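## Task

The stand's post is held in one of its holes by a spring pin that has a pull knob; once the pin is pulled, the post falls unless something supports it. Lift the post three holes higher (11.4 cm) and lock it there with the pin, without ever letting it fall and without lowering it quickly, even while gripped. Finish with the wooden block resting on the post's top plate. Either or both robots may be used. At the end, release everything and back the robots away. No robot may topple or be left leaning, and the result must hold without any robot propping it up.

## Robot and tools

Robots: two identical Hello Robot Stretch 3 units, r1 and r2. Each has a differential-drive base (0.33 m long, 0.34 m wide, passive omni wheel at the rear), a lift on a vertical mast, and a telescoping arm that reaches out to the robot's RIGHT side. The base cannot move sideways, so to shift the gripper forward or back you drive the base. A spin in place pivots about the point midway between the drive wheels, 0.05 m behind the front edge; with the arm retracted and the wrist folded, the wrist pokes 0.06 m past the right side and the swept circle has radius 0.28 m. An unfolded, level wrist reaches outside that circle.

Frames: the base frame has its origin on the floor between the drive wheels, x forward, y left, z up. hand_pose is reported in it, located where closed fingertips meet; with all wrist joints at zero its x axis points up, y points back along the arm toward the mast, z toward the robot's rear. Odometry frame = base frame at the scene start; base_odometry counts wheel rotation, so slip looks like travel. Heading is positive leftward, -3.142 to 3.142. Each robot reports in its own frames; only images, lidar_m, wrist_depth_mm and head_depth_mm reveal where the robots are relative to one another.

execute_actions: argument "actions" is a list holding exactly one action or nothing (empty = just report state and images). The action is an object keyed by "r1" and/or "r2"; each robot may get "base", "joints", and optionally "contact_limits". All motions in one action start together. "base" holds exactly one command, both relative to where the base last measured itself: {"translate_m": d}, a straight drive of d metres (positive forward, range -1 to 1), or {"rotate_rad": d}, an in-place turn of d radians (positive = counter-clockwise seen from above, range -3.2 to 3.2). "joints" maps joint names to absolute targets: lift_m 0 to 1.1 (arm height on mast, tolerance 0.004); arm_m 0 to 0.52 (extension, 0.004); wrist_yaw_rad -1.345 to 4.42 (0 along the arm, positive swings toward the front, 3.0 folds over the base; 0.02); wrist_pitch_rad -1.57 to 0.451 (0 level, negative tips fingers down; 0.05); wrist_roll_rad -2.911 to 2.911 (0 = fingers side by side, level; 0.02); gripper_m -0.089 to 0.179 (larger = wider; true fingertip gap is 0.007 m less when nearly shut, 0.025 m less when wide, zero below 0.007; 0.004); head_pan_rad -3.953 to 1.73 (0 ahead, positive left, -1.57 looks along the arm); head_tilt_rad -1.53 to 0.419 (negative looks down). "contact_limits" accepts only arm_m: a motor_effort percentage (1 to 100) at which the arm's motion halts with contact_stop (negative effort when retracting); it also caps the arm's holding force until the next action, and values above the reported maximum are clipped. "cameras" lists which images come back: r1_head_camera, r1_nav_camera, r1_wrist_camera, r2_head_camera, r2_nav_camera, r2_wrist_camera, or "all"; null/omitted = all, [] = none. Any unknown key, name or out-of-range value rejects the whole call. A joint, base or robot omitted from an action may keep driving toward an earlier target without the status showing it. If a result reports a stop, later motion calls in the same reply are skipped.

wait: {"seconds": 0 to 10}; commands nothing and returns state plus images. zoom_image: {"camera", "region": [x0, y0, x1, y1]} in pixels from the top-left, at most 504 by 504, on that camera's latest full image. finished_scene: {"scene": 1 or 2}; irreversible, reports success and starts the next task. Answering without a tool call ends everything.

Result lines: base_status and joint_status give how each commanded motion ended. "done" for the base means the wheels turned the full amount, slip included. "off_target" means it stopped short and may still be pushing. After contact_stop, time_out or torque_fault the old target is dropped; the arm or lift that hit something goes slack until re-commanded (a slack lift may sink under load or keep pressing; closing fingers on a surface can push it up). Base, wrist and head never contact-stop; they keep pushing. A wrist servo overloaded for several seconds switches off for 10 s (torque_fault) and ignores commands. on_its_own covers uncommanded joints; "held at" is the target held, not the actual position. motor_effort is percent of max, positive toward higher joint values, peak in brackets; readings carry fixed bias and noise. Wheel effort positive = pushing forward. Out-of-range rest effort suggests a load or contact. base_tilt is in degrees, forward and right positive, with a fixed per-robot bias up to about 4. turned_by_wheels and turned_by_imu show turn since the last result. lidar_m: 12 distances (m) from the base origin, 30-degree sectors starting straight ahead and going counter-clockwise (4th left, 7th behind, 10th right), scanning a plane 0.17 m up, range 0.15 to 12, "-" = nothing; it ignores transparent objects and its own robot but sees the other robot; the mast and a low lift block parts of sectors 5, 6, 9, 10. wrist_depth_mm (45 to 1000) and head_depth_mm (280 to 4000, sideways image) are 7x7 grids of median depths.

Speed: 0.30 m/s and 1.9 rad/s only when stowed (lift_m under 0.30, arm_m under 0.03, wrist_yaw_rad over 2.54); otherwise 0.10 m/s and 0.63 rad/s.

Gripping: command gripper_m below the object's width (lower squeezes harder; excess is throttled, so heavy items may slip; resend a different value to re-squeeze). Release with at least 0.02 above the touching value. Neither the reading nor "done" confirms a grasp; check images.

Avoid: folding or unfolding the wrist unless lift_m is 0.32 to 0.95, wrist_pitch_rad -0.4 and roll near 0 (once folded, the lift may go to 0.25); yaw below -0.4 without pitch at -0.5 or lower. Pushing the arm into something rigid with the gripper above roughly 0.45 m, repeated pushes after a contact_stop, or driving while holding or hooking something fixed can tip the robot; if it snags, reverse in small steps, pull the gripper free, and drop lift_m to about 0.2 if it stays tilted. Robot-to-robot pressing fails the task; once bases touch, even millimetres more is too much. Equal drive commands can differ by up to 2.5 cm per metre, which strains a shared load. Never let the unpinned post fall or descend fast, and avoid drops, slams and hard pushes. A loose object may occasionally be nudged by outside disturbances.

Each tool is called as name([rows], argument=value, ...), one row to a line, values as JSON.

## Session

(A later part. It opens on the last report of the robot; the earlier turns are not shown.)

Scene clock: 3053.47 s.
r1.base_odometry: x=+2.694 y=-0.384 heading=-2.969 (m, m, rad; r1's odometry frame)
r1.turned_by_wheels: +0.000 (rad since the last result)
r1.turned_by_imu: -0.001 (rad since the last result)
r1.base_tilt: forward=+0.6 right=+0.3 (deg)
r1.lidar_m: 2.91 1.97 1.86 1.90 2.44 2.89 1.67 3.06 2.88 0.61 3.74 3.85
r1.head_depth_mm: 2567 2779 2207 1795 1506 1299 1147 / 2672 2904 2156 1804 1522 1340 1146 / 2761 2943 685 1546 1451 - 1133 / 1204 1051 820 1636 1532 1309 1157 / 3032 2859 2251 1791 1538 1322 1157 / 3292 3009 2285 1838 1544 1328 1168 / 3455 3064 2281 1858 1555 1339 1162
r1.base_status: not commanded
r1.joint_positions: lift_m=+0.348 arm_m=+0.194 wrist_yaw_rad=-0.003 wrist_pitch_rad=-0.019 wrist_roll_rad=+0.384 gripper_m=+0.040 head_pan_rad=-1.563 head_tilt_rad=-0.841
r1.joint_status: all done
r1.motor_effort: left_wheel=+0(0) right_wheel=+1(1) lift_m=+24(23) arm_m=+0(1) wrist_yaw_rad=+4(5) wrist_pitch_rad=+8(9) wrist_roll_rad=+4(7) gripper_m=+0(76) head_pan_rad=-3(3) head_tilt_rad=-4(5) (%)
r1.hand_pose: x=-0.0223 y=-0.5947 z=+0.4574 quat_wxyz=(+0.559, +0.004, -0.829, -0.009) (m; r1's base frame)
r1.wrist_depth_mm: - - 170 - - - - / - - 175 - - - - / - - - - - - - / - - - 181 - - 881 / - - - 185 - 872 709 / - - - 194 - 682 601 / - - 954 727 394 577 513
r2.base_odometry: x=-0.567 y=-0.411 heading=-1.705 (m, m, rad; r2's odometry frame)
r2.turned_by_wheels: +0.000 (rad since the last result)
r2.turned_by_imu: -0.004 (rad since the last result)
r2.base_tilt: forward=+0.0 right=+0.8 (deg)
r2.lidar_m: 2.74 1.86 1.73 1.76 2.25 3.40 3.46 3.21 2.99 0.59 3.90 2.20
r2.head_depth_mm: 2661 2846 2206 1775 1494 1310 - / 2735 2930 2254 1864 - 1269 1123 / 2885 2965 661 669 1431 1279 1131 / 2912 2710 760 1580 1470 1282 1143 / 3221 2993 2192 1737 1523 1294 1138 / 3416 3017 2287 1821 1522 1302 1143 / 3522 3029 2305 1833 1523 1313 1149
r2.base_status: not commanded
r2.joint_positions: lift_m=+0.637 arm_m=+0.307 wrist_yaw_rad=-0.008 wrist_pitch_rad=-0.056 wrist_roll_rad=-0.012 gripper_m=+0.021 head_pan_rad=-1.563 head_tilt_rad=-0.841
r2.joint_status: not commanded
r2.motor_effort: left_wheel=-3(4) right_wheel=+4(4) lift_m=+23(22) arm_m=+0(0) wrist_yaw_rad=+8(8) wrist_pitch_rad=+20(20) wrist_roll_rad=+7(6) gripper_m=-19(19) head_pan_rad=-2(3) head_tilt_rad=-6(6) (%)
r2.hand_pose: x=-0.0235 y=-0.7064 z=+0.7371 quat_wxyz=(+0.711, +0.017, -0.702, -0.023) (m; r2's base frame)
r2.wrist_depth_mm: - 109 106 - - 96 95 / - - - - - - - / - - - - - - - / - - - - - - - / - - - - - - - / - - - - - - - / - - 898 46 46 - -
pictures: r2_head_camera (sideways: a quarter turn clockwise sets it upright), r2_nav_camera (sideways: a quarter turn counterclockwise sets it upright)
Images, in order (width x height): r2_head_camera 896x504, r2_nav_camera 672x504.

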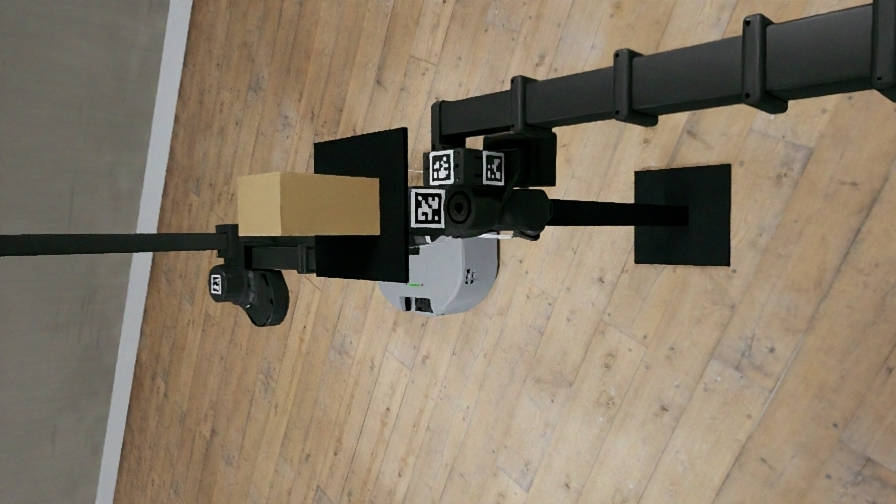

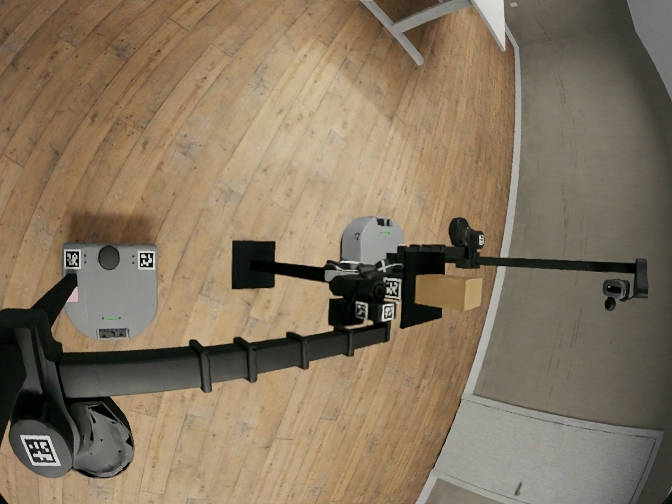

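execute_actions([
  {"r1": {"joints": {"wrist_roll_rad": 0.0, "arm_m": 0.202}, "contact_limits": {"arm_m": 12}}},
], cameras=["r1_wrist_camera"])

Scene clock: 3150.90 s.
r1.base_odometry: x=+2.694 y=-0.384 heading=-2.969 (m, m, rad; r1's odometry frame)
r1.turned_by_wheels: +0.000 (rad since the last result)
r1.turned_by_imu: +0.000 (rad since the last result)
r1.base_tilt: forward=+0.6 right=+0.3 (deg)
r1.lidar_m: 2.92 1.97 1.86 1.89 2.43 2.89 1.67 3.06 2.89 0.61 3.77 3.86
r1.head_depth_mm: 2557 2779 2219 1795 1512 1304 1141 / 2686 2860 2160 1807 1516 1336 1148 / 2760 2943 684 1549 1426 - 1153 / 1204 1053 821 1639 1530 1308 1153 / 3022 2843 2267 1789 1535 1321 1159 / 3299 3017 2289 1840 1548 1328 1166 / 3454 3030 2297 1843 1555 1337 1167
r1.base_status: not commanded
r1.joint_positions: lift_m=+0.348 arm_m=+0.202 wrist_yaw_rad=-0.003 wrist_pitch_rad=-0.019 wrist_roll_rad=+0.007 gripper_m=+0.040 head_pan_rad=-1.563 head_tilt_rad=-0.841
r1.joint_status: all done
r1.motor_effort: left_wheel=+0(0) right_wheel=+1(1) lift_m=+24(24) arm_m=+4(4) wrist_yaw_rad=+3(3) wrist_pitch_rad=+8(8) wrist_roll_rad=-4(2) gripper_m=+0(0) head_pan_rad=-3(3) head_tilt_rad=-5(5) (%)
r1.contact_limits: arm_m 12 (drawing in: default 26, maximum 43; extending or still: default 36, maximum 59)
r1.hand_pose: x=-0.0222 y=-0.6024 z=+0.4575 quat_wxyz=(+0.705, +0.006, -0.709, -0.008) (m; r1's base frame)
r1.wrist_depth_mm: - - - 163 - - - / - - - 169 - - - / - - - 172 - - - / - - - 172 - - - / - - - 176 - - - / - - - 186 - 901 865 / 777 771 712 195 716 711 700
r2.base_odometry: x=-0.567 y=-0.411 heading=-1.705 (m, m, rad; r2's odometry frame)
r2.turned_by_wheels: +0.000 (rad since the last result)
r2.turned_by_imu: -0.001 (rad since the last result)
r2.base_tilt: forward=+0.0 right=+0.8 (deg)
r2.lidar_m: 2.73 1.85 1.73 1.76 2.24 3.40 3.45 3.21 2.98 0.58 3.91 2.20
r2.head_depth_mm: 2639 2827 2209 1782 1494 1309 - / 2753 2940 2215 1841 - 1277 1119 / 2874 2967 659 667 1433 1273 1131 / 2932 2737 758 1577 1478 1286 1135 / 3184 2984 2174 1720 1515 1300 1136 / 3326 3024 2277 1831 1519 1308 1146 / 3548 3038 2275 1825 1529 1308 1144
r2.base_status: not commanded
r2.joint_positions: lift_m=+0.637 arm_m=+0.307 wrist_yaw_rad=-0.008 wrist_pitch_rad=-0.056 wrist_roll_rad=-0.012 gripper_m=+0.021 head_pan_rad=-1.563 head_tilt_rad=-0.841
r2.joint_status: not commanded
r2.motor_effort: left_wheel=-3(4) right_wheel=+4(4) lift_m=+23(23) arm_m=+1(0) wrist_yaw_rad=+7(7) wrist_pitch_rad=+20(19) wrist_roll_rad=+6(7) gripper_m=-20(20) head_pan_rad=-3(2) head_tilt_rad=-6(6) (%)
r2.hand_pose: x=-0.0235 y=-0.7064 z=+0.7371 quat_wxyz=(+0.711, +0.017, -0.702, -0.023) (m; r2's base frame)
r2.wrist_depth_mm: - 109 106 - - 96 95 / - - - - - - - / - - - - - - - / - - - - - - - / - - - - - - - / - - - - - - - / - - 913 46 46 - -
pictures: r1_wrist_camera
Images, in order (width x height): r1_wrist_camera 644x364.

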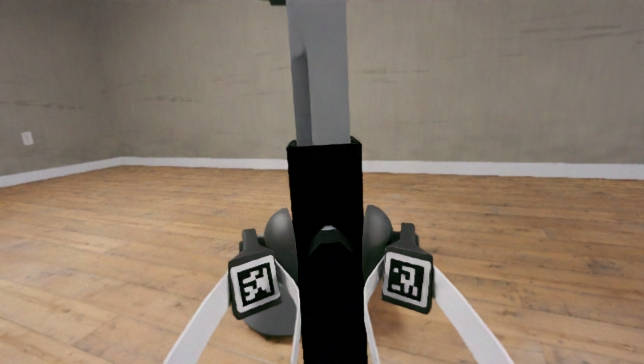

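execute_actions([
  {"r1": {"joints": {"gripper_m": 0.015}}},
], cameras=["r1_wrist_camera", "r1_head_camera"])

zoom_image(camera="r1_head_camera", region=[500, 150, 660, 250])

Scene clock: 3164.07 s.
r1.base_odometry: x=+2.693 y=-0.384 heading=-2.969 (m, m, rad; r1's odometry frame)
r1.turned_by_wheels: +0.000 (rad since the last result)
r1.turned_by_imu: +0.000 (rad since the last result)
r1.base_tilt: forward=+0.6 right=+0.2 (deg)
r1.lidar_m: 2.91 1.97 1.87 1.89 2.44 2.89 1.67 3.07 2.88 0.62 3.74 3.86
r1.head_depth_mm: 2558 2764 2222 1803 1508 1308 1147 / 2681 2878 2149 1798 1512 1333 1149 / 2756 2939 685 1544 1451 - 1150 / 1209 1052 822 1632 1530 1303 1155 / 3022 2872 2275 1787 1540 1319 1162 / 3327 3000 2279 1833 1546 1325 1162 / 3490 3047 2310 1859 1541 1330 1172
r1.base_status: not commanded
r1.joint_positions: lift_m=+0.348 arm_m=+0.202 wrist_yaw_rad=-0.003 wrist_pitch_rad=-0.020 wrist_roll_rad=+0.005 gripper_m=+0.015 head_pan_rad=-1.563 head_tilt_rad=-0.841
r1.joint_status: all done
r1.motor_effort: left_wheel=+1(0) right_wheel=+1(1) lift_m=+23(23) arm_m=+4(4) wrist_yaw_rad=+3(3) wrist_pitch_rad=+8(9) wrist_roll_rad=-3(4) gripper_m=-6(78) head_pan_rad=-3(3) head_tilt_rad=-5(5) (%)
r1.hand_pose: x=-0.0222 y=-0.6024 z=+0.4574 quat_wxyz=(+0.706, +0.006, -0.709, -0.008) (m; r1's base frame)
r1.wrist_depth_mm: - - - 163 - - - / - - - 169 - - - / - - - 173 - - - / - - - 173 - - - / - - - 176 - - - / - - - 185 958 882 870 / 779 772 716 197 712 712 687
r2.base_odometry: x=-0.567 y=-0.411 heading=-1.705 (m, m, rad; r2's odometry frame)
r2.turned_by_wheels: +0.000 (rad since the last result)
r2.turned_by_imu: -0.001 (rad since the last result)
r2.base_tilt: forward=+0.0 right=+0.8 (deg)
r2.lidar_m: 2.74 1.86 1.73 1.76 2.24 3.40 3.45 3.22 2.98 0.59 3.89 2.20
r2.head_depth_mm: 2581 2820 2212 1780 1501 1303 - / 2735 2929 2224 1838 - 1265 1120 / 2891 2952 660 665 1434 1277 1133 / 2931 2752 760 1604 1475 1287 1141 / 3179 2994 2174 1737 1511 1297 1145 / 3360 2991 2255 1831 1528 1316 1142 / 3503 3058 2314 1823 1530 1316 1143
r2.base_status: not commanded
r2.joint_positions: lift_m=+0.637 arm_m=+0.307 wrist_yaw_rad=-0.008 wrist_pitch_rad=-0.056 wrist_roll_rad=-0.012 gripper_m=+0.021 head_pan_rad=-1.563 head_tilt_rad=-0.841
r2.joint_status: not commanded
r2.motor_effort: left_wheel=-3(3) right_wheel=+4(4) lift_m=+23(23) arm_m=+0(1) wrist_yaw_rad=+7(8) wrist_pitch_rad=+19(19) wrist_roll_rad=+6(6) gripper_m=-20(20) head_pan_rad=-2(3) head_tilt_rad=-6(6) (%)
r2.hand_pose: x=-0.0235 y=-0.7064 z=+0.7371 quat_wxyz=(+0.711, +0.017, -0.702, -0.023) (m; r2's base frame)
r2.wrist_depth_mm: - 109 106 - - 96 95 / - - - - - - - / - - - - - - - / - - - - - - - / - - - - - - - / - - - - - - - / - - 937 46 46 - -
pictures: r1_head_camera (sideways: a quarter turn clockwise sets it upright), r1_wrist_camera
Images, in order (width x height): r1_head_camera 896x504, r1_wrist_camera 644x364.

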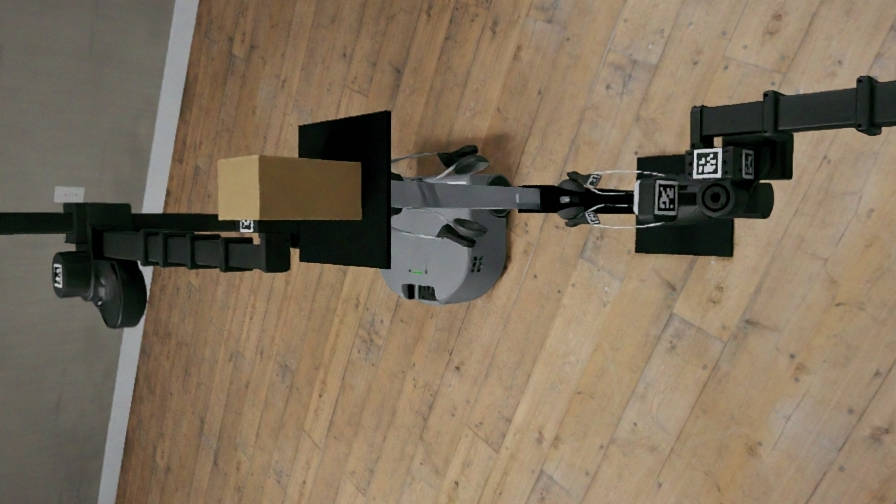

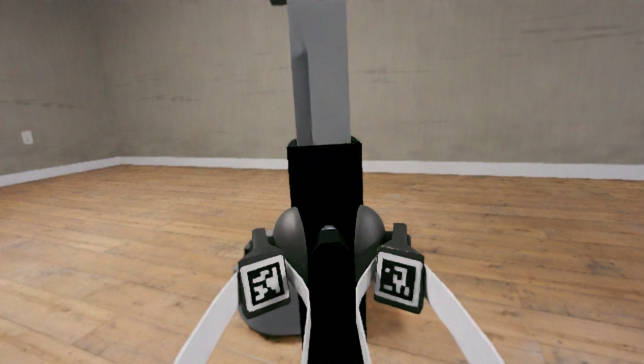

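Region (500, 150, 660, 250) of r1_head_camera's 896x504 image, scaled by 3.150, with more detail than that image has; it fills the top 315 rows of this view, and the rest is white.

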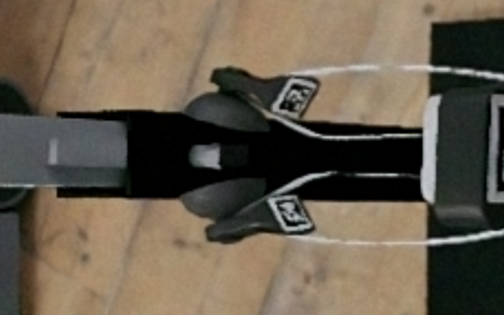

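execute_actions([
  {"r1": {"joints": {"gripper_m": 0.04}}},
], cameras=[])

execute_actions([
  {"r1": {"joints": {"arm_m": 0.194}}},
], cameras=[])

execute_actions([
  {"r1": {"joints": {"gripper_m": 0.01}}},
], cameras=[])

execute_actions([
  {"r1": {"joints": {"arm_m": 0.206}, "contact_limits": {"arm_m": 15}}},
], cameras=["r1_wrist_camera", "r1_head_camera"])

zoom_image(camera="r1_head_camera", region=[500, 150, 660, 250])

Scene clock: 3182.37 s.
r1.base_odometry: x=+2.693 y=-0.384 heading=-2.969 (m, m, rad; r1's odometry frame)
r1.turned_by_wheels: +0.000 (rad since the last result)
r1.turned_by_imu: +0.000 (rad since the last result)
r1.base_tilt: forward=+0.6 right=+0.2 (deg)
r1.lidar_m: 2.92 1.97 1.86 1.89 2.43 2.89 1.67 3.07 2.88 0.61 3.73 3.87
r1.head_depth_mm: 2556 2766 2217 1798 1506 1302 1148 / 2668 2912 2156 1806 1522 1335 1148 / 2752 2946 685 1543 1426 - 1150 / 1208 1049 821 1636 1533 1309 1155 / 3011 2879 2270 1790 1533 1328 1162 / 3258 3001 2270 1848 1547 1328 1166 / 3484 3019 2301 1856 1548 1331 1168
r1.base_status: not commanded
r1.joint_positions: lift_m=+0.348 arm_m=+0.202 wrist_yaw_rad=-0.003 wrist_pitch_rad=-0.020 wrist_roll_rad=+0.005 gripper_m=+0.040 head_pan_rad=-1.563 head_tilt_rad=-0.841
r1.joint_status: all done
r1.motor_effort: left_wheel=+0(0) right_wheel=+1(1) lift_m=+24(23) arm_m=+4(4) wrist_yaw_rad=+4(3) wrist_pitch_rad=+8(8) wrist_roll_rad=-3(3) gripper_m=+0(75) head_pan_rad=-3(3) head_tilt_rad=-5(5) (%)
r1.hand_pose: x=-0.0222 y=-0.6024 z=+0.4574 quat_wxyz=(+0.706, +0.006, -0.709, -0.008) (m; r1's base frame)
r1.wrist_depth_mm: - - - 163 - - - / - - - 169 - - - / - - - 173 - - - / - - - 172 - - - / - - - 176 - - - / - - - 187 - 884 885 / 767 771 727 195 726 706 694
r2.base_odometry: x=-0.567 y=-0.411 heading=-1.705 (m, m, rad; r2's odometry frame)
r2.turned_by_wheels: +0.000 (rad since the last result)
r2.turned_by_imu: -0.001 (rad since the last result)
r2.base_tilt: forward=+0.1 right=+0.8 (deg)
r2.lidar_m: 2.74 1.85 1.74 1.75 2.25 3.39 3.45 3.21 2.98 0.59 3.89 2.19
r2.head_depth_mm: 2648 2780 2203 1780 1494 1302 - / 2747 2913 2230 1857 - 1274 1120 / 2896 2962 661 665 1433 1284 1137 / 2923 2735 758 1580 1486 1291 1136 / 3168 2986 2176 1742 1517 1299 1136 / 3370 3005 2282 1828 1518 1305 1141 / 3558 3025 2302 1839 1520 1309 1149
r2.base_status: not commanded
r2.joint_positions: lift_m=+0.637 arm_m=+0.307 wrist_yaw_rad=-0.008 wrist_pitch_rad=-0.056 wrist_roll_rad=-0.012 gripper_m=+0.021 head_pan_rad=-1.563 head_tilt_rad=-0.841
r2.joint_status: not commanded
r2.motor_effort: left_wheel=-4(4) right_wheel=+4(4) lift_m=+22(22) arm_m=+1(0) wrist_yaw_rad=+8(7) wrist_pitch_rad=+20(20) wrist_roll_rad=+7(7) gripper_m=-19(20) head_pan_rad=-3(3) head_tilt_rad=-6(6) (%)
r2.hand_pose: x=-0.0235 y=-0.7064 z=+0.7371 quat_wxyz=(+0.711, +0.017, -0.702, -0.023) (m; r2's base frame)
r2.wrist_depth_mm: - 109 105 - - 96 95 / - - - - - - - / - - - - - - - / - - - - - - - / - - - - - - - / - - - - - - - / - - 888 46 46 - -
pictures: none
No camera images: the call's "cameras" was empty. Leave "cameras" out to get every camera's image.

Scene clock: 3183.13 s.
r1.base_odometry: x=+2.693 y=-0.384 heading=-2.969 (m, m, rad; r1's odometry frame)
r1.turned_by_wheels: +0.000 (rad since the last result)
r1.turned_by_imu: +0.000 (rad since the last result)
r1.base_tilt: forward=+0.6 right=+0.2 (deg)
r1.lidar_m: 2.92 1.97 1.86 1.90 2.43 2.89 1.67 3.08 2.88 0.62 3.75 3.86
r1.head_depth_mm: 2571 2771 2214 1794 1506 1301 1143 / 2673 2895 2154 1804 1516 1339 1147 / 2749 2923 684 1546 1424 - 1131 / 1209 1049 821 1637 1529 1305 1157 / 3032 2862 2273 1795 1534 1327 1160 / 3308 3027 2275 1838 1545 1332 1169 / 3458 3017 2304 1853 1554 1334 1171
r1.base_status: not commanded
r1.joint_positions: lift_m=+0.348 arm_m=+0.194 wrist_yaw_rad=-0.003 wrist_pitch_rad=-0.020 wrist_roll_rad=+0.005 gripper_m=+0.040 head_pan_rad=-1.563 head_tilt_rad=-0.841
r1.joint_status: all done
r1.motor_effort: left_wheel=+0(0) right_wheel=+1(0) lift_m=+24(23) arm_m=-3(3) wrist_yaw_rad=+3(3) wrist_pitch_rad=+8(8) wrist_roll_rad=-3(3) gripper_m=+0(0) head_pan_rad=-3(3) head_tilt_rad=-5(5) (%)
r1.hand_pose: x=-0.0221 y=-0.5950 z=+0.4574 quat_wxyz=(+0.706, +0.006, -0.709, -0.008) (m; r1's base frame)
r1.wrist_depth_mm: - - - 172 - - - / - - - 177 - - - / - - - 182 - - - / - - - 180 - - - / - - - 184 - - - / - - - 194 - 886 862 / 782 765 724 204 711 718 689
r2.base_odometry: x=-0.567 y=-0.411 heading=-1.705 (m, m, rad; r2's odometry frame)
r2.turned_by_wheels: +0.000 (rad since the last result)
r2.turned_by_imu: +0.000 (rad since the last result)
r2.base_tilt: forward=+0.0 right=+0.8 (deg)
r2.lidar_m: 2.74 1.86 1.73 1.76 2.25 3.40 3.46 3.25 2.98 0.58 3.89 2.19
r2.head_depth_mm: 2632 2775 2196 1781 1495 1303 - / 2734 2900 2237 1848 - 1262 1124 / 2923 2987 663 667 1449 1280 1127 / 2939 2732 761 1585 1477 1284 1142 / 3147 3028 2207 1724 1519 1304 1140 / 3355 3045 2275 1831 1521 1308 1142 / 3512 3060 2264 1838 1526 1310 1146
r2.base_status: not commanded
r2.joint_positions: lift_m=+0.637 arm_m=+0.307 wrist_yaw_rad=-0.008 wrist_pitch_rad=-0.056 wrist_roll_rad=-0.012 gripper_m=+0.021 head_pan_rad=-1.563 head_tilt_rad=-0.841
r2.joint_status: not commanded
r2.motor_effort: left_wheel=-3(4) right_wheel=+4(4) lift_m=+23(23) arm_m=+0(1) wrist_yaw_rad=+7(7) wrist_pitch_rad=+20(19) wrist_roll_rad=+7(7) gripper_m=-20(20) head_pan_rad=-2(3) head_tilt_rad=-6(6) (%)
r2.hand_pose: x=-0.0235 y=-0.7064 z=+0.7371 quat_wxyz=(+0.711, +0.017, -0.702, -0.023) (m; r2's base frame)
r2.wrist_depth_mm: - 109 106 - - 96 95 / - - - - - - - / - - - - - - - / - - - - - - - / - - - - - - - / - - - - - - - / - - 913 46 46 - -
pictures: none
No camera images: the call's "cameras" was empty. Leave "cameras" out to get every camera's image.

Scene clock: 3183.93 s.
r1.base_odometry: x=+2.693 y=-0.384 heading=-2.969 (m, m, rad; r1's odometry frame)
r1.turned_by_wheels: +0.000 (rad since the last result)
r1.turned_by_imu: +0.000 (rad since the last result)
r1.base_tilt: forward=+0.6 right=+0.3 (deg)
r1.lidar_m: 2.92 1.97 1.86 1.89 2.44 2.89 1.67 3.04 2.88 0.61 3.75 3.87
r1.head_depth_mm: 2582 2775 2209 1788 1510 1299 1147 / 2683 2873 2164 1803 1519 1336 1151 / 2773 2928 685 1540 1456 - 1135 / 1205 1047 822 1633 1538 1302 1158 / 3017 2866 2259 1787 1537 1321 1163 / 3275 3012 2272 1828 1544 1331 1162 / 3476 3019 2297 1853 1543 1333 1171
r1.base_status: not commanded
r1.joint_positions: lift_m=+0.348 arm_m=+0.194 wrist_yaw_rad=-0.003 wrist_pitch_rad=-0.020 wrist_roll_rad=+0.005 gripper_m=+0.010 head_pan_rad=-1.563 head_tilt_rad=-0.841
r1.joint_status: all done
r1.motor_effort: left_wheel=+0(0) right_wheel=+0(1) lift_m=+24(23) arm_m=-3(3) wrist_yaw_rad=+3(3) wrist_pitch_rad=+8(8) wrist_roll_rad=-3(3) gripper_m=-6(80) head_pan_rad=-3(3) head_tilt_rad=-4(5) (%)
r1.hand_pose: x=-0.0221 y=-0.5950 z=+0.4574 quat_wxyz=(+0.706, +0.006, -0.709, -0.008) (m; r1's base frame)
r1.wrist_depth_mm: - - - 172 - - - / - - - 177 - - - / - - - 182 - - - / - - - 180 - - - / - - - 175 - - - / - - - 197 933 902 874 / 789 777 731 204 716 713 693
r2.base_odometry: x=-0.567 y=-0.411 heading=-1.705 (m, m, rad; r2's odometry frame)
r2.turned_by_wheels: +0.000 (rad since the last result)
r2.turned_by_imu: +0.000 (rad since the last result)
r2.base_tilt: forward=+0.0 right=+0.8 (deg)
r2.lidar_m: 2.74 1.86 1.73 1.76 2.24 3.39 3.44 3.23 2.98 0.58 3.91 2.20
r2.head_depth_mm: 2611 2834 2211 1775 1511 1312 - / 2746 2918 2241 1839 - 1265 1124 / 2876 2980 659 668 1426 1285 1133 / 2924 2731 759 1608 1476 1295 1137 / 3150 3003 2191 1743 1508 1300 1141 / 3382 3036 2296 1833 1519 1309 1145 / 3604 3046 2299 1827 1535 1314 1147
r2.base_status: not commanded
r2.joint_positions: lift_m=+0.637 arm_m=+0.307 wrist_yaw_rad=-0.008 wrist_pitch_rad=-0.056 wrist_roll_rad=-0.012 gripper_m=+0.021 head_pan_rad=-1.563 head_tilt_rad=-0.841
r2.joint_status: not commanded
r2.motor_effort: left_wheel=-4(4) right_wheel=+4(4) lift_m=+23(22) arm_m=+0(0) wrist_yaw_rad=+8(7) wrist_pitch_rad=+19(20) wrist_roll_rad=+6(7) gripper_m=-20(20) head_pan_rad=-3(2) head_tilt_rad=-6(6) (%)
r2.hand_pose: x=-0.0235 y=-0.7064 z=+0.7371 quat_wxyz=(+0.711, +0.017, -0.702, -0.023) (m; r2's base frame)
r2.wrist_depth_mm: - 109 105 - - 96 95 / - - - - - - - / - - - - - - - / - - - - - - - / - - - - - - - / - - - - - - - / - - 905 46 46 - -
pictures: none
No camera images: the call's "cameras" was empty. Leave "cameras" out to get every camera's image.

Scene clock: 3184.97 s.
r1.base_odometry: x=+2.694 y=-0.384 heading=-2.969 (m, m, rad; r1's odometry frame)
r1.turned_by_wheels: +0.000 (rad since the last result)
r1.turned_by_imu: +0.000 (rad since the last result)
r1.base_tilt: forward=+0.6 right=+0.2 (deg)
r1.lidar_m: 2.92 1.97 1.86 1.89 2.43 2.89 1.67 3.06 2.88 0.61 3.74 3.86
r1.head_depth_mm: 2585 2747 2197 1802 1520 1296 1143 / 2671 2849 2141 1801 1518 1332 1147 / 2758 2926 686 1545 1458 - 1151 / 1208 1050 822 1634 1525 1310 1156 / 3034 2874 2268 1785 1531 1325 1159 / 3279 2993 2281 1851 1540 1326 1163 / 3491 3031 2296 1856 1552 1333 1167
r1.base_status: not commanded
r1.joint_positions: lift_m=+0.348 arm_m=+0.200 wrist_yaw_rad=-0.003 wrist_pitch_rad=-0.023 wrist_roll_rad=+0.005 gripper_m=+0.010 head_pan_rad=-1.563 head_tilt_rad=-0.841
r1.joint_status: arm_m contact_stop (moved +0.006 of +0.012)
r1.on_its_own: arm_m is slack since a contact_stop, until your next command for it (your +0.206 is given up)
r1.motor_effort: left_wheel=-1(1) right_wheel=+2(2) lift_m=+24(24) arm_m=+0(17) wrist_yaw_rad=+3(2) wrist_pitch_rad=+10(11) wrist_roll_rad=-3(3) gripper_m=-6(6) head_pan_rad=-3(3) head_tilt_rad=-5(5) (%)
r1.contact_limits: arm_m 15 (drawing in: default 26, maximum 43; extending or still: default 36, maximum 59)
r1.hand_pose: x=-0.0221 y=-0.6011 z=+0.4565 quat_wxyz=(+0.706, +0.008, -0.709, -0.009) (m; r1's base frame)
r1.wrist_depth_mm: - - - 164 - - - / - - - 170 - - - / - - - 174 - - - / - - - 174 - - - / - - - 178 - - - / - - 961 190 894 872 854 / 765 744 713 197 705 714 690
r2.base_odometry: x=-0.567 y=-0.411 heading=-1.705 (m, m, rad; r2's odometry frame)
r2.turned_by_wheels: +0.000 (rad since the last result)
r2.turned_by_imu: +0.000 (rad since the last result)
r2.base_tilt: forward=+0.0 right=+0.8 (deg)
r2.lidar_m: 2.75 1.85 1.73 1.76 2.24 3.39 3.45 3.22 2.98 0.58 3.90 2.20
r2.head_depth_mm: 2627 2820 2206 1781 1490 1309 - / 2766 2957 2229 1846 - 1269 1121 / 2890 2978 661 666 1434 1283 1132 / 2884 2720 761 1608 1475 1279 1137 / 3168 2993 2169 1737 1516 1309 1141 / 3338 3023 2279 1818 1517 1296 1139 / 3531 3073 2291 1847 1527 1307 1149
r2.base_status: not commanded
r2.joint_positions: lift_m=+0.637 arm_m=+0.307 wrist_yaw_rad=-0.008 wrist_pitch_rad=-0.056 wrist_roll_rad=-0.012 gripper_m=+0.021 head_pan_rad=-1.563 head_tilt_rad=-0.841
r2.joint_status: not commanded
r2.motor_effort: left_wheel=-4(4) right_wheel=+4(4) lift_m=+22(22) arm_m=+0(1) wrist_yaw_rad=+8(8) wrist_pitch_rad=+20(19) wrist_roll_rad=+7(7) gripper_m=-19(19) head_pan_rad=-3(3) head_tilt_rad=-6(5) (%)
r2.hand_pose: x=-0.0235 y=-0.7064 z=+0.7371 quat_wxyz=(+0.711, +0.017, -0.702, -0.023) (m; r2's base frame)
r2.wrist_depth_mm: - 109 106 - - 96 95 / - - - - - - - / - - - - - - - / - - - - - - - / - - - - - - - / - - - - - - - / - - 892 46 46 - -
pictures: r1_head_camera (sideways: a quarter turn clockwise sets it upright), r1_wrist_camera
Images, in order (width x height): r1_head_camera 896x504, r1_wrist_camera 644x364.

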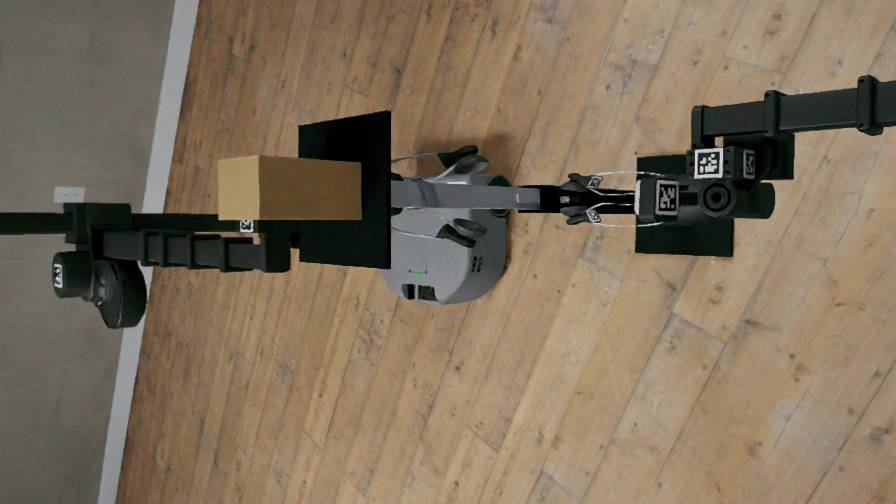

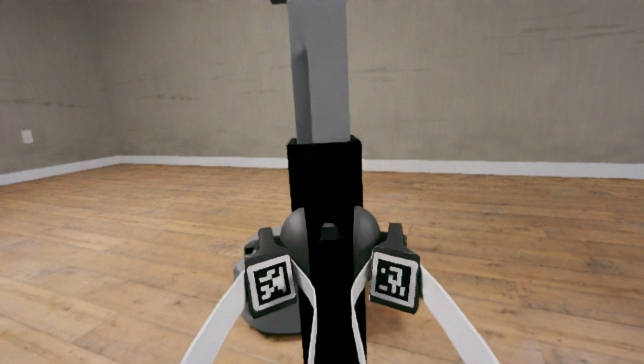

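Region (500, 150, 660, 250) of r1_head_camera's 896x504 image, scaled by 3.150, with more detail than that image has; it fills the top 315 rows of this view, and the rest is white.

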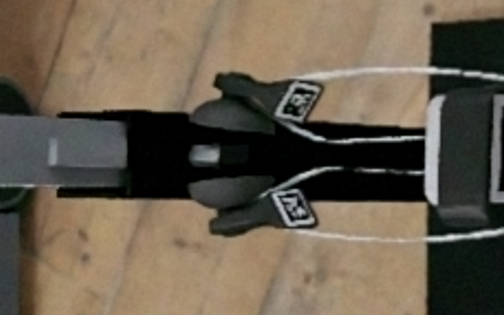

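execute_actions([
  {"r1": {"joints": {"gripper_m": -0.089, "arm_m": 0.200}}},
], cameras=["r1_head_camera"])

execute_actions([
  {"r1": {"joints": {"arm_m": 0.195}}},
], cameras=["r1_wrist_camera", "r1_head_camera"])

zoom_image(camera="r1_head_camera", region=[500, 150, 660, 250])

Scene clock: 3196.90 s.
r1.base_odometry: x=+2.694 y=-0.384 heading=-2.969 (m, m, rad; r1's odometry frame)
r1.turned_by_wheels: +0.000 (rad since the last result)
r1.turned_by_imu: +0.000 (rad since the last result)
r1.base_tilt: forward=+0.7 right=+0.2 (deg)
r1.lidar_m: 2.92 1.97 1.86 1.89 2.44 2.89 1.67 3.07 2.88 0.61 3.73 3.85
r1.head_depth_mm: 2569 2770 2221 1794 1510 1300 1145 / 2680 2850 2144 1801 1520 1337 1149 / 2758 2918 684 1544 1454 - 1153 / 1207 1049 820 1631 1529 1313 1158 / 3026 2873 2275 1791 1535 1327 1159 / 3283 2994 2266 1841 1544 1326 1165 / 3455 3011 2293 1856 1551 1336 1167
r1.base_status: not commanded
r1.joint_positions: lift_m=+0.348 arm_m=+0.200 wrist_yaw_rad=-0.002 wrist_pitch_rad=-0.022 wrist_roll_rad=+0.005 gripper_m=-0.087 head_pan_rad=-1.563 head_tilt_rad=-0.841
r1.joint_status: all done
r1.motor_effort: left_wheel=+0(1) right_wheel=+1(2) lift_m=+23(24) arm_m=-2(2) wrist_yaw_rad=+2(3) wrist_pitch_rad=+9(10) wrist_roll_rad=-2(3) gripper_m=-40(100) head_pan_rad=-3(3) head_tilt_rad=-5(6) (%)
r1.hand_pose: x=-0.0220 y=-0.6008 z=+0.4568 quat_wxyz=(+0.706, +0.007, -0.708, -0.009) (m; r1's base frame)
r1.wrist_depth_mm: - - - 164 - - - / - - - 171 - - - / - - - 175 - - - / - - - 173 - - - / - - - 153 - - - / - - 963 189 933 884 863 / 787 765 722 198 701 718 689
r2.base_odometry: x=-0.567 y=-0.411 heading=-1.705 (m, m, rad; r2's odometry frame)
r2.turned_by_wheels: +0.000 (rad since the last result)
r2.turned_by_imu: -0.001 (rad since the last result)
r2.base_tilt: forward=+0.1 right=+0.8 (deg)
r2.lidar_m: 2.74 1.85 1.73 1.76 2.24 3.39 3.45 3.22 2.97 0.58 3.90 2.20
r2.head_depth_mm: 2596 2809 2230 1782 1496 1305 - / 2757 2897 2223 1855 - 1265 1125 / 2883 2991 658 667 1440 1276 1136 / 2939 2709 760 1603 1473 1274 1138 / 3156 2984 2187 1739 1518 1305 1138 / 3330 3067 2298 1831 1521 1305 1145 / 3497 3046 2313 1847 1518 1305 1143
r2.base_status: not commanded
r2.joint_positions: lift_m=+0.637 arm_m=+0.307 wrist_yaw_rad=-0.008 wrist_pitch_rad=-0.056 wrist_roll_rad=-0.012 gripper_m=+0.021 head_pan_rad=-1.563 head_tilt_rad=-0.841
r2.joint_status: not commanded
r2.motor_effort: left_wheel=-3(4) right_wheel=+4(4) lift_m=+23(23) arm_m=+1(1) wrist_yaw_rad=+7(7) wrist_pitch_rad=+20(20) wrist_roll_rad=+7(6) gripper_m=-19(20) head_pan_rad=-2(2) head_tilt_rad=-6(6) (%)
r2.hand_pose: x=-0.0235 y=-0.7064 z=+0.7371 quat_wxyz=(+0.711, +0.017, -0.702, -0.023) (m; r2's base frame)
r2.wrist_depth_mm: - 109 106 - - 96 95 / - - - - - - - / - - - - - - - / - - - - - - - / - - - - - - - / - - - - - - - / - - 904 46 46 - -
pictures: r1_head_camera (sideways: a quarter turn clockwise sets it upright)
Images, in order (width x height): r1_head_camera 896x504.

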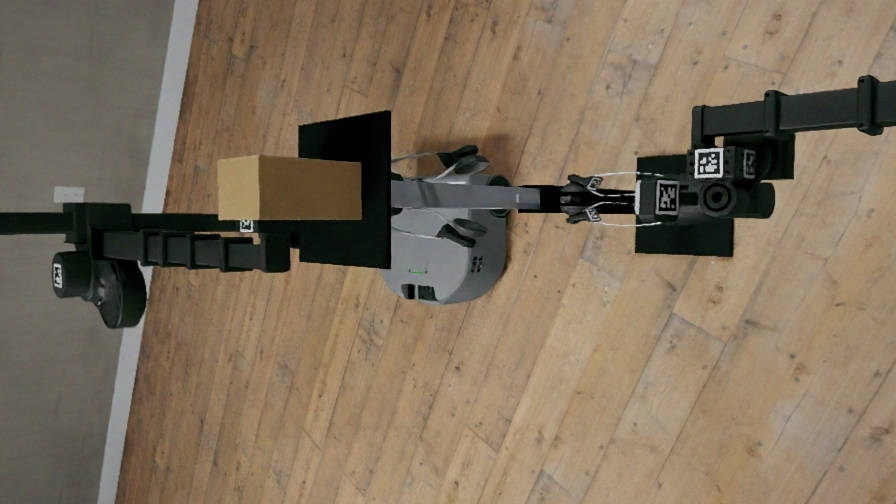

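Scene clock: 3197.57 s.
r1.base_odometry: x=+2.694 y=-0.384 heading=-2.969 (m, m, rad; r1's odometry frame)
r1.turned_by_wheels: +0.000 (rad since the last result)
r1.turned_by_imu: +0.000 (rad since the last result)
r1.base_tilt: forward=+0.6 right=+0.2 (deg)
r1.lidar_m: 2.92 1.97 1.86 1.90 2.43 2.89 1.67 3.07 2.89 0.61 3.74 3.86
r1.head_depth_mm: 2559 2744 2198 1798 1511 1304 1142 / 2676 2897 2154 1804 1514 1335 1146 / 2791 2906 683 1542 1449 - 1130 / 1209 1049 822 1634 1534 1307 1156 / 3007 2847 2280 1786 1532 1321 1159 / 3268 3014 2271 1837 1540 1330 1165 / 3457 3016 2298 1857 1554 1330 1164
r1.base_status: not commanded
r1.joint_positions: lift_m=+0.348 arm_m=+0.196 wrist_yaw_rad=-0.002 wrist_pitch_rad=-0.022 wrist_roll_rad=+0.004 gripper_m=-0.083 head_pan_rad=-1.563 head_tilt_rad=-0.841
r1.joint_status: all done
r1.on_its_own: arm_m is at rest, and its effort (-15) is outside its rest range (-14 to +14)
r1.motor_effort: left_wheel=+1(1) right_wheel=+1(0) lift_m=+23(23) arm_m=-15(16) wrist_yaw_rad=+2(3) wrist_pitch_rad=+9(9) wrist_roll_rad=-2(3) gripper_m=-39(40) head_pan_rad=-3(3) head_tilt_rad=-5(4) (%)
r1.hand_pose: x=-0.0220 y=-0.5969 z=+0.4570 quat_wxyz=(+0.706, +0.007, -0.708, -0.009) (m; r1's base frame)
r1.wrist_depth_mm: - - - 168 - - - / - - - 175 - - - / - - - 178 - - - / - - - 178 - - - / - - - 152 - - - / - - 952 192 932 898 889 / 757 745 731 202 714 692 681
r2.base_odometry: x=-0.567 y=-0.411 heading=-1.705 (m, m, rad; r2's odometry frame)
r2.turned_by_wheels: +0.000 (rad since the last result)
r2.turned_by_imu: +0.000 (rad since the last result)
r2.base_tilt: forward=+0.0 right=+0.7 (deg)
r2.lidar_m: 2.75 1.86 1.73 1.76 2.25 3.40 3.45 3.21 2.98 0.59 3.90 2.20
r2.head_depth_mm: 2673 2852 2220 1787 1493 1312 - / 2740 2900 2215 1837 - 1268 1120 / 2888 2961 661 667 1442 1287 1133 / 2915 2695 763 1598 1476 1281 1134 / 3157 3011 2184 1732 1507 1290 1140 / 3339 3029 2258 1833 1526 1300 1141 / 3526 3035 2270 1851 1529 1311 1146
r2.base_status: not commanded
r2.joint_positions: lift_m=+0.637 arm_m=+0.307 wrist_yaw_rad=-0.008 wrist_pitch_rad=-0.056 wrist_roll_rad=-0.012 gripper_m=+0.021 head_pan_rad=-1.563 head_tilt_rad=-0.841
r2.joint_status: not commanded
r2.motor_effort: left_wheel=-4(4) right_wheel=+4(4) lift_m=+23(23) arm_m=+1(1) wrist_yaw_rad=+7(7) wrist_pitch_rad=+19(20) wrist_roll_rad=+7(6) gripper_m=-20(20) head_pan_rad=-3(2) head_tilt_rad=-7(6) (%)
r2.hand_pose: x=-0.0235 y=-0.7064 z=+0.7371 quat_wxyz=(+0.711, +0.017, -0.702, -0.023) (m; r2's base frame)
r2.wrist_depth_mm: - 109 105 - - 96 95 / - - - - - - - / - - - - - - - / - - - - - - - / - - - - - - - / - - - - - - - / - - 890 46 46 - -
pictures: r1_head_camera (sideways: a quarter turn clockwise sets it upright), r1_wrist_camera
Images, in order (width x height): r1_head_camera 896x504, r1_wrist_camera 644x364.

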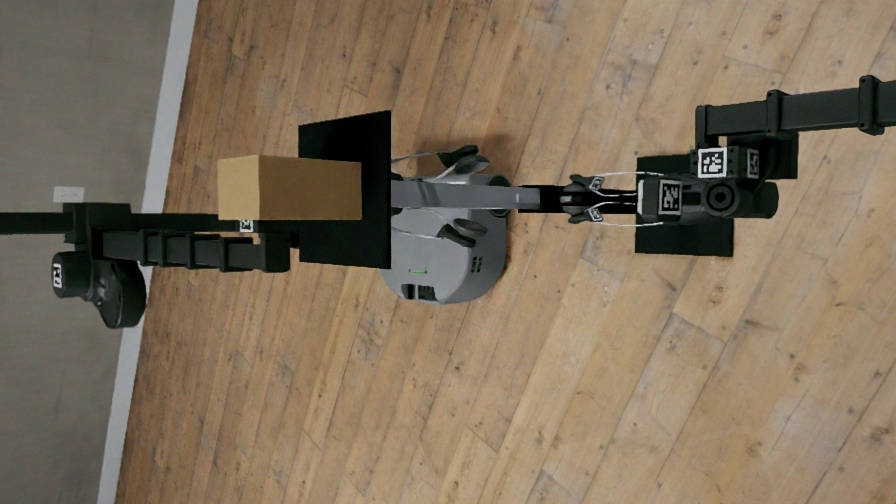

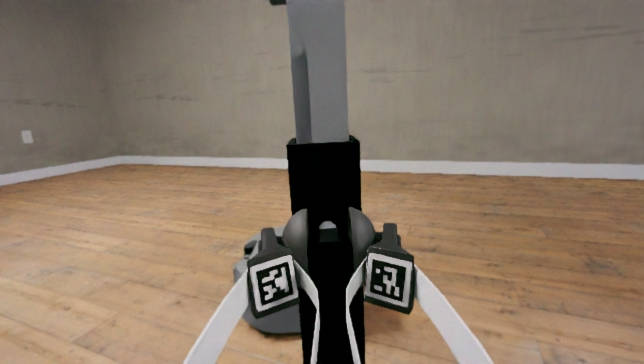

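Region (500, 150, 660, 250) of r1_head_camera's 896x504 image, scaled by 3.150, with more detail than that image has; it fills the top 315 rows of this view, and the rest is white.

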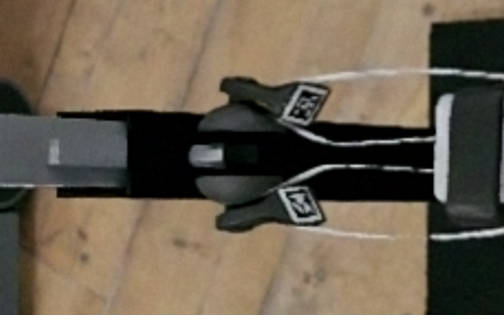

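execute_actions([
  {"r1": {"joints": {"gripper_m": 0.01, "arm_m": 0.2005}}},
], cameras=["r1_wrist_camera", "r1_head_camera"])

zoom_image(camera="r1_head_camera", region=[500, 150, 660, 250])

Scene clock: 3228.73 s.
r1.base_odometry: x=+2.694 y=-0.384 heading=-2.969 (m, m, rad; r1's odometry frame)
r1.turned_by_wheels: +0.000 (rad since the last result)
r1.turned_by_imu: -0.001 (rad since the last result)
r1.base_tilt: forward=+0.6 right=+0.2 (deg)
r1.lidar_m: 2.91 1.97 1.86 1.90 2.43 2.88 1.67 3.06 2.88 0.61 3.73 3.87
r1.head_depth_mm: 2550 2778 2210 1806 1507 1305 1143 / 2699 2880 2159 1805 1513 1336 1152 / 2766 2939 686 1546 1441 - 1148 / 1209 1052 821 1635 1524 1312 1153 / 3019 2877 2275 1783 1538 1322 1158 / 3290 3002 2273 1842 1545 1326 1165 / 3456 3038 2304 1850 1551 1334 1165
r1.base_status: not commanded
r1.joint_positions: lift_m=+0.348 arm_m=+0.200 wrist_yaw_rad=-0.003 wrist_pitch_rad=-0.023 wrist_roll_rad=+0.004 gripper_m=+0.010 head_pan_rad=-1.563 head_tilt_rad=-0.841
r1.joint_status: all done
r1.motor_effort: left_wheel=+0(1) right_wheel=+1(1) lift_m=+23(23) arm_m=+7(11) wrist_yaw_rad=+2(4) wrist_pitch_rad=+10(10) wrist_roll_rad=-2(3) gripper_m=-6(71) head_pan_rad=-3(3) head_tilt_rad=-5(5) (%)
r1.hand_pose: x=-0.0221 y=-0.6006 z=+0.4567 quat_wxyz=(+0.706, +0.007, -0.708, -0.009) (m; r1's base frame)
r1.wrist_depth_mm: - - - 165 - - - / - - - 171 - - - / - - - 175 - - - / - - - 174 - - - / - - - 178 - - - / - - 948 189 935 881 834 / 792 780 718 198 716 687 681
r2.base_odometry: x=-0.567 y=-0.411 heading=-1.705 (m, m, rad; r2's odometry frame)
r2.turned_by_wheels: +0.000 (rad since the last result)
r2.turned_by_imu: -0.004 (rad since the last result)
r2.base_tilt: forward=+0.0 right=+0.8 (deg)
r2.lidar_m: 2.74 1.86 1.73 1.76 2.25 3.41 3.46 3.22 2.98 0.58 3.89 2.20
r2.head_depth_mm: 2650 2827 2224 1781 1501 1308 - / 2758 2922 2231 1851 - 1264 1120 / 2851 2942 662 666 1432 1280 1133 / 2870 2707 760 1604 1487 1282 1135 / 3175 2970 2172 1727 1512 1300 1136 / 3385 3033 2272 1833 1520 1306 1145 / 3580 3070 2286 1829 1516 1314 1146
r2.base_status: not commanded
r2.joint_positions: lift_m=+0.637 arm_m=+0.307 wrist_yaw_rad=-0.008 wrist_pitch_rad=-0.056 wrist_roll_rad=-0.012 gripper_m=+0.021 head_pan_rad=-1.563 head_tilt_rad=-0.841
r2.joint_status: not commanded
r2.motor_effort: left_wheel=-4(4) right_wheel=+4(4) lift_m=+23(23) arm_m=+1(0) wrist_yaw_rad=+7(8) wrist_pitch_rad=+19(19) wrist_roll_rad=+6(6) gripper_m=-21(20) head_pan_rad=-3(2) head_tilt_rad=-7(6) (%)
r2.hand_pose: x=-0.0235 y=-0.7064 z=+0.7371 quat_wxyz=(+0.711, +0.017, -0.702, -0.023) (m; r2's base frame)
r2.wrist_depth_mm: - 109 106 - - 96 95 / - - - - - - - / - - - - - - - / - - - - - - - / - - - - - - - / - - - - - - - / - - 906 46 46 - -
pictures: r1_head_camera (sideways: a quarter turn clockwise sets it upright), r1_wrist_camera
Images, in order (width x height): r1_head_camera 896x504, r1_wrist_camera 644x364.

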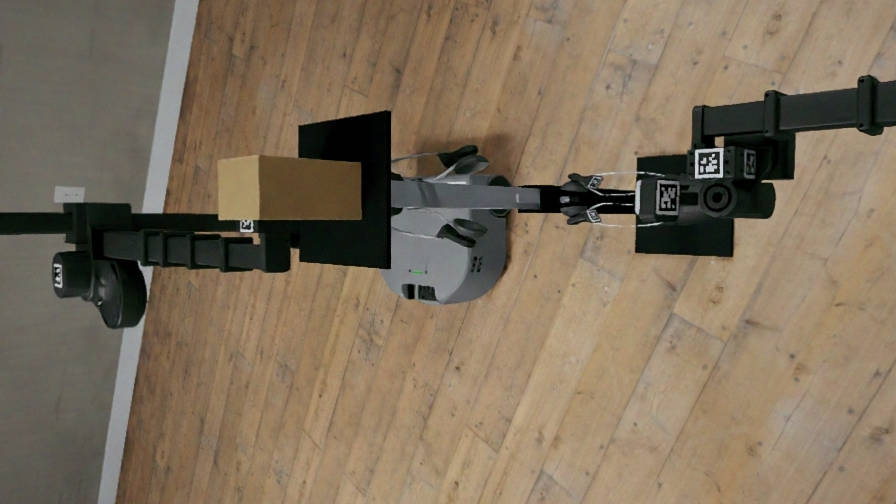

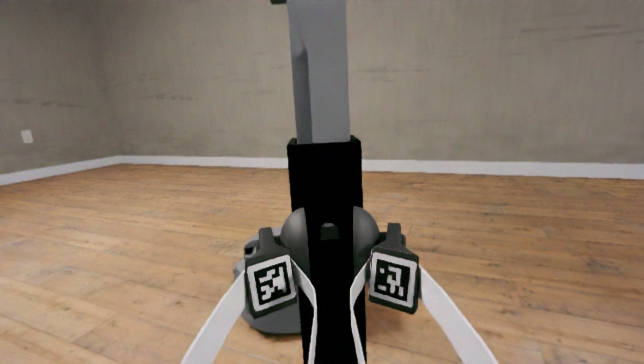

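Region (500, 150, 660, 250) of r1_head_camera's 896x504 image, scaled by 3.150, with more detail than that image has; it fills the top 315 rows of this view, and the rest is white.

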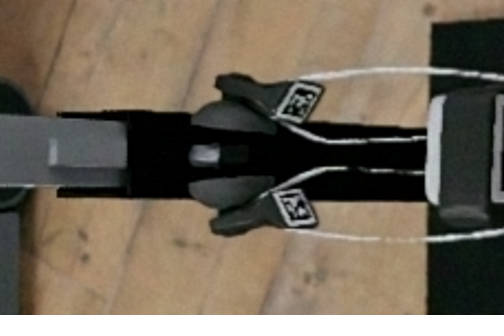

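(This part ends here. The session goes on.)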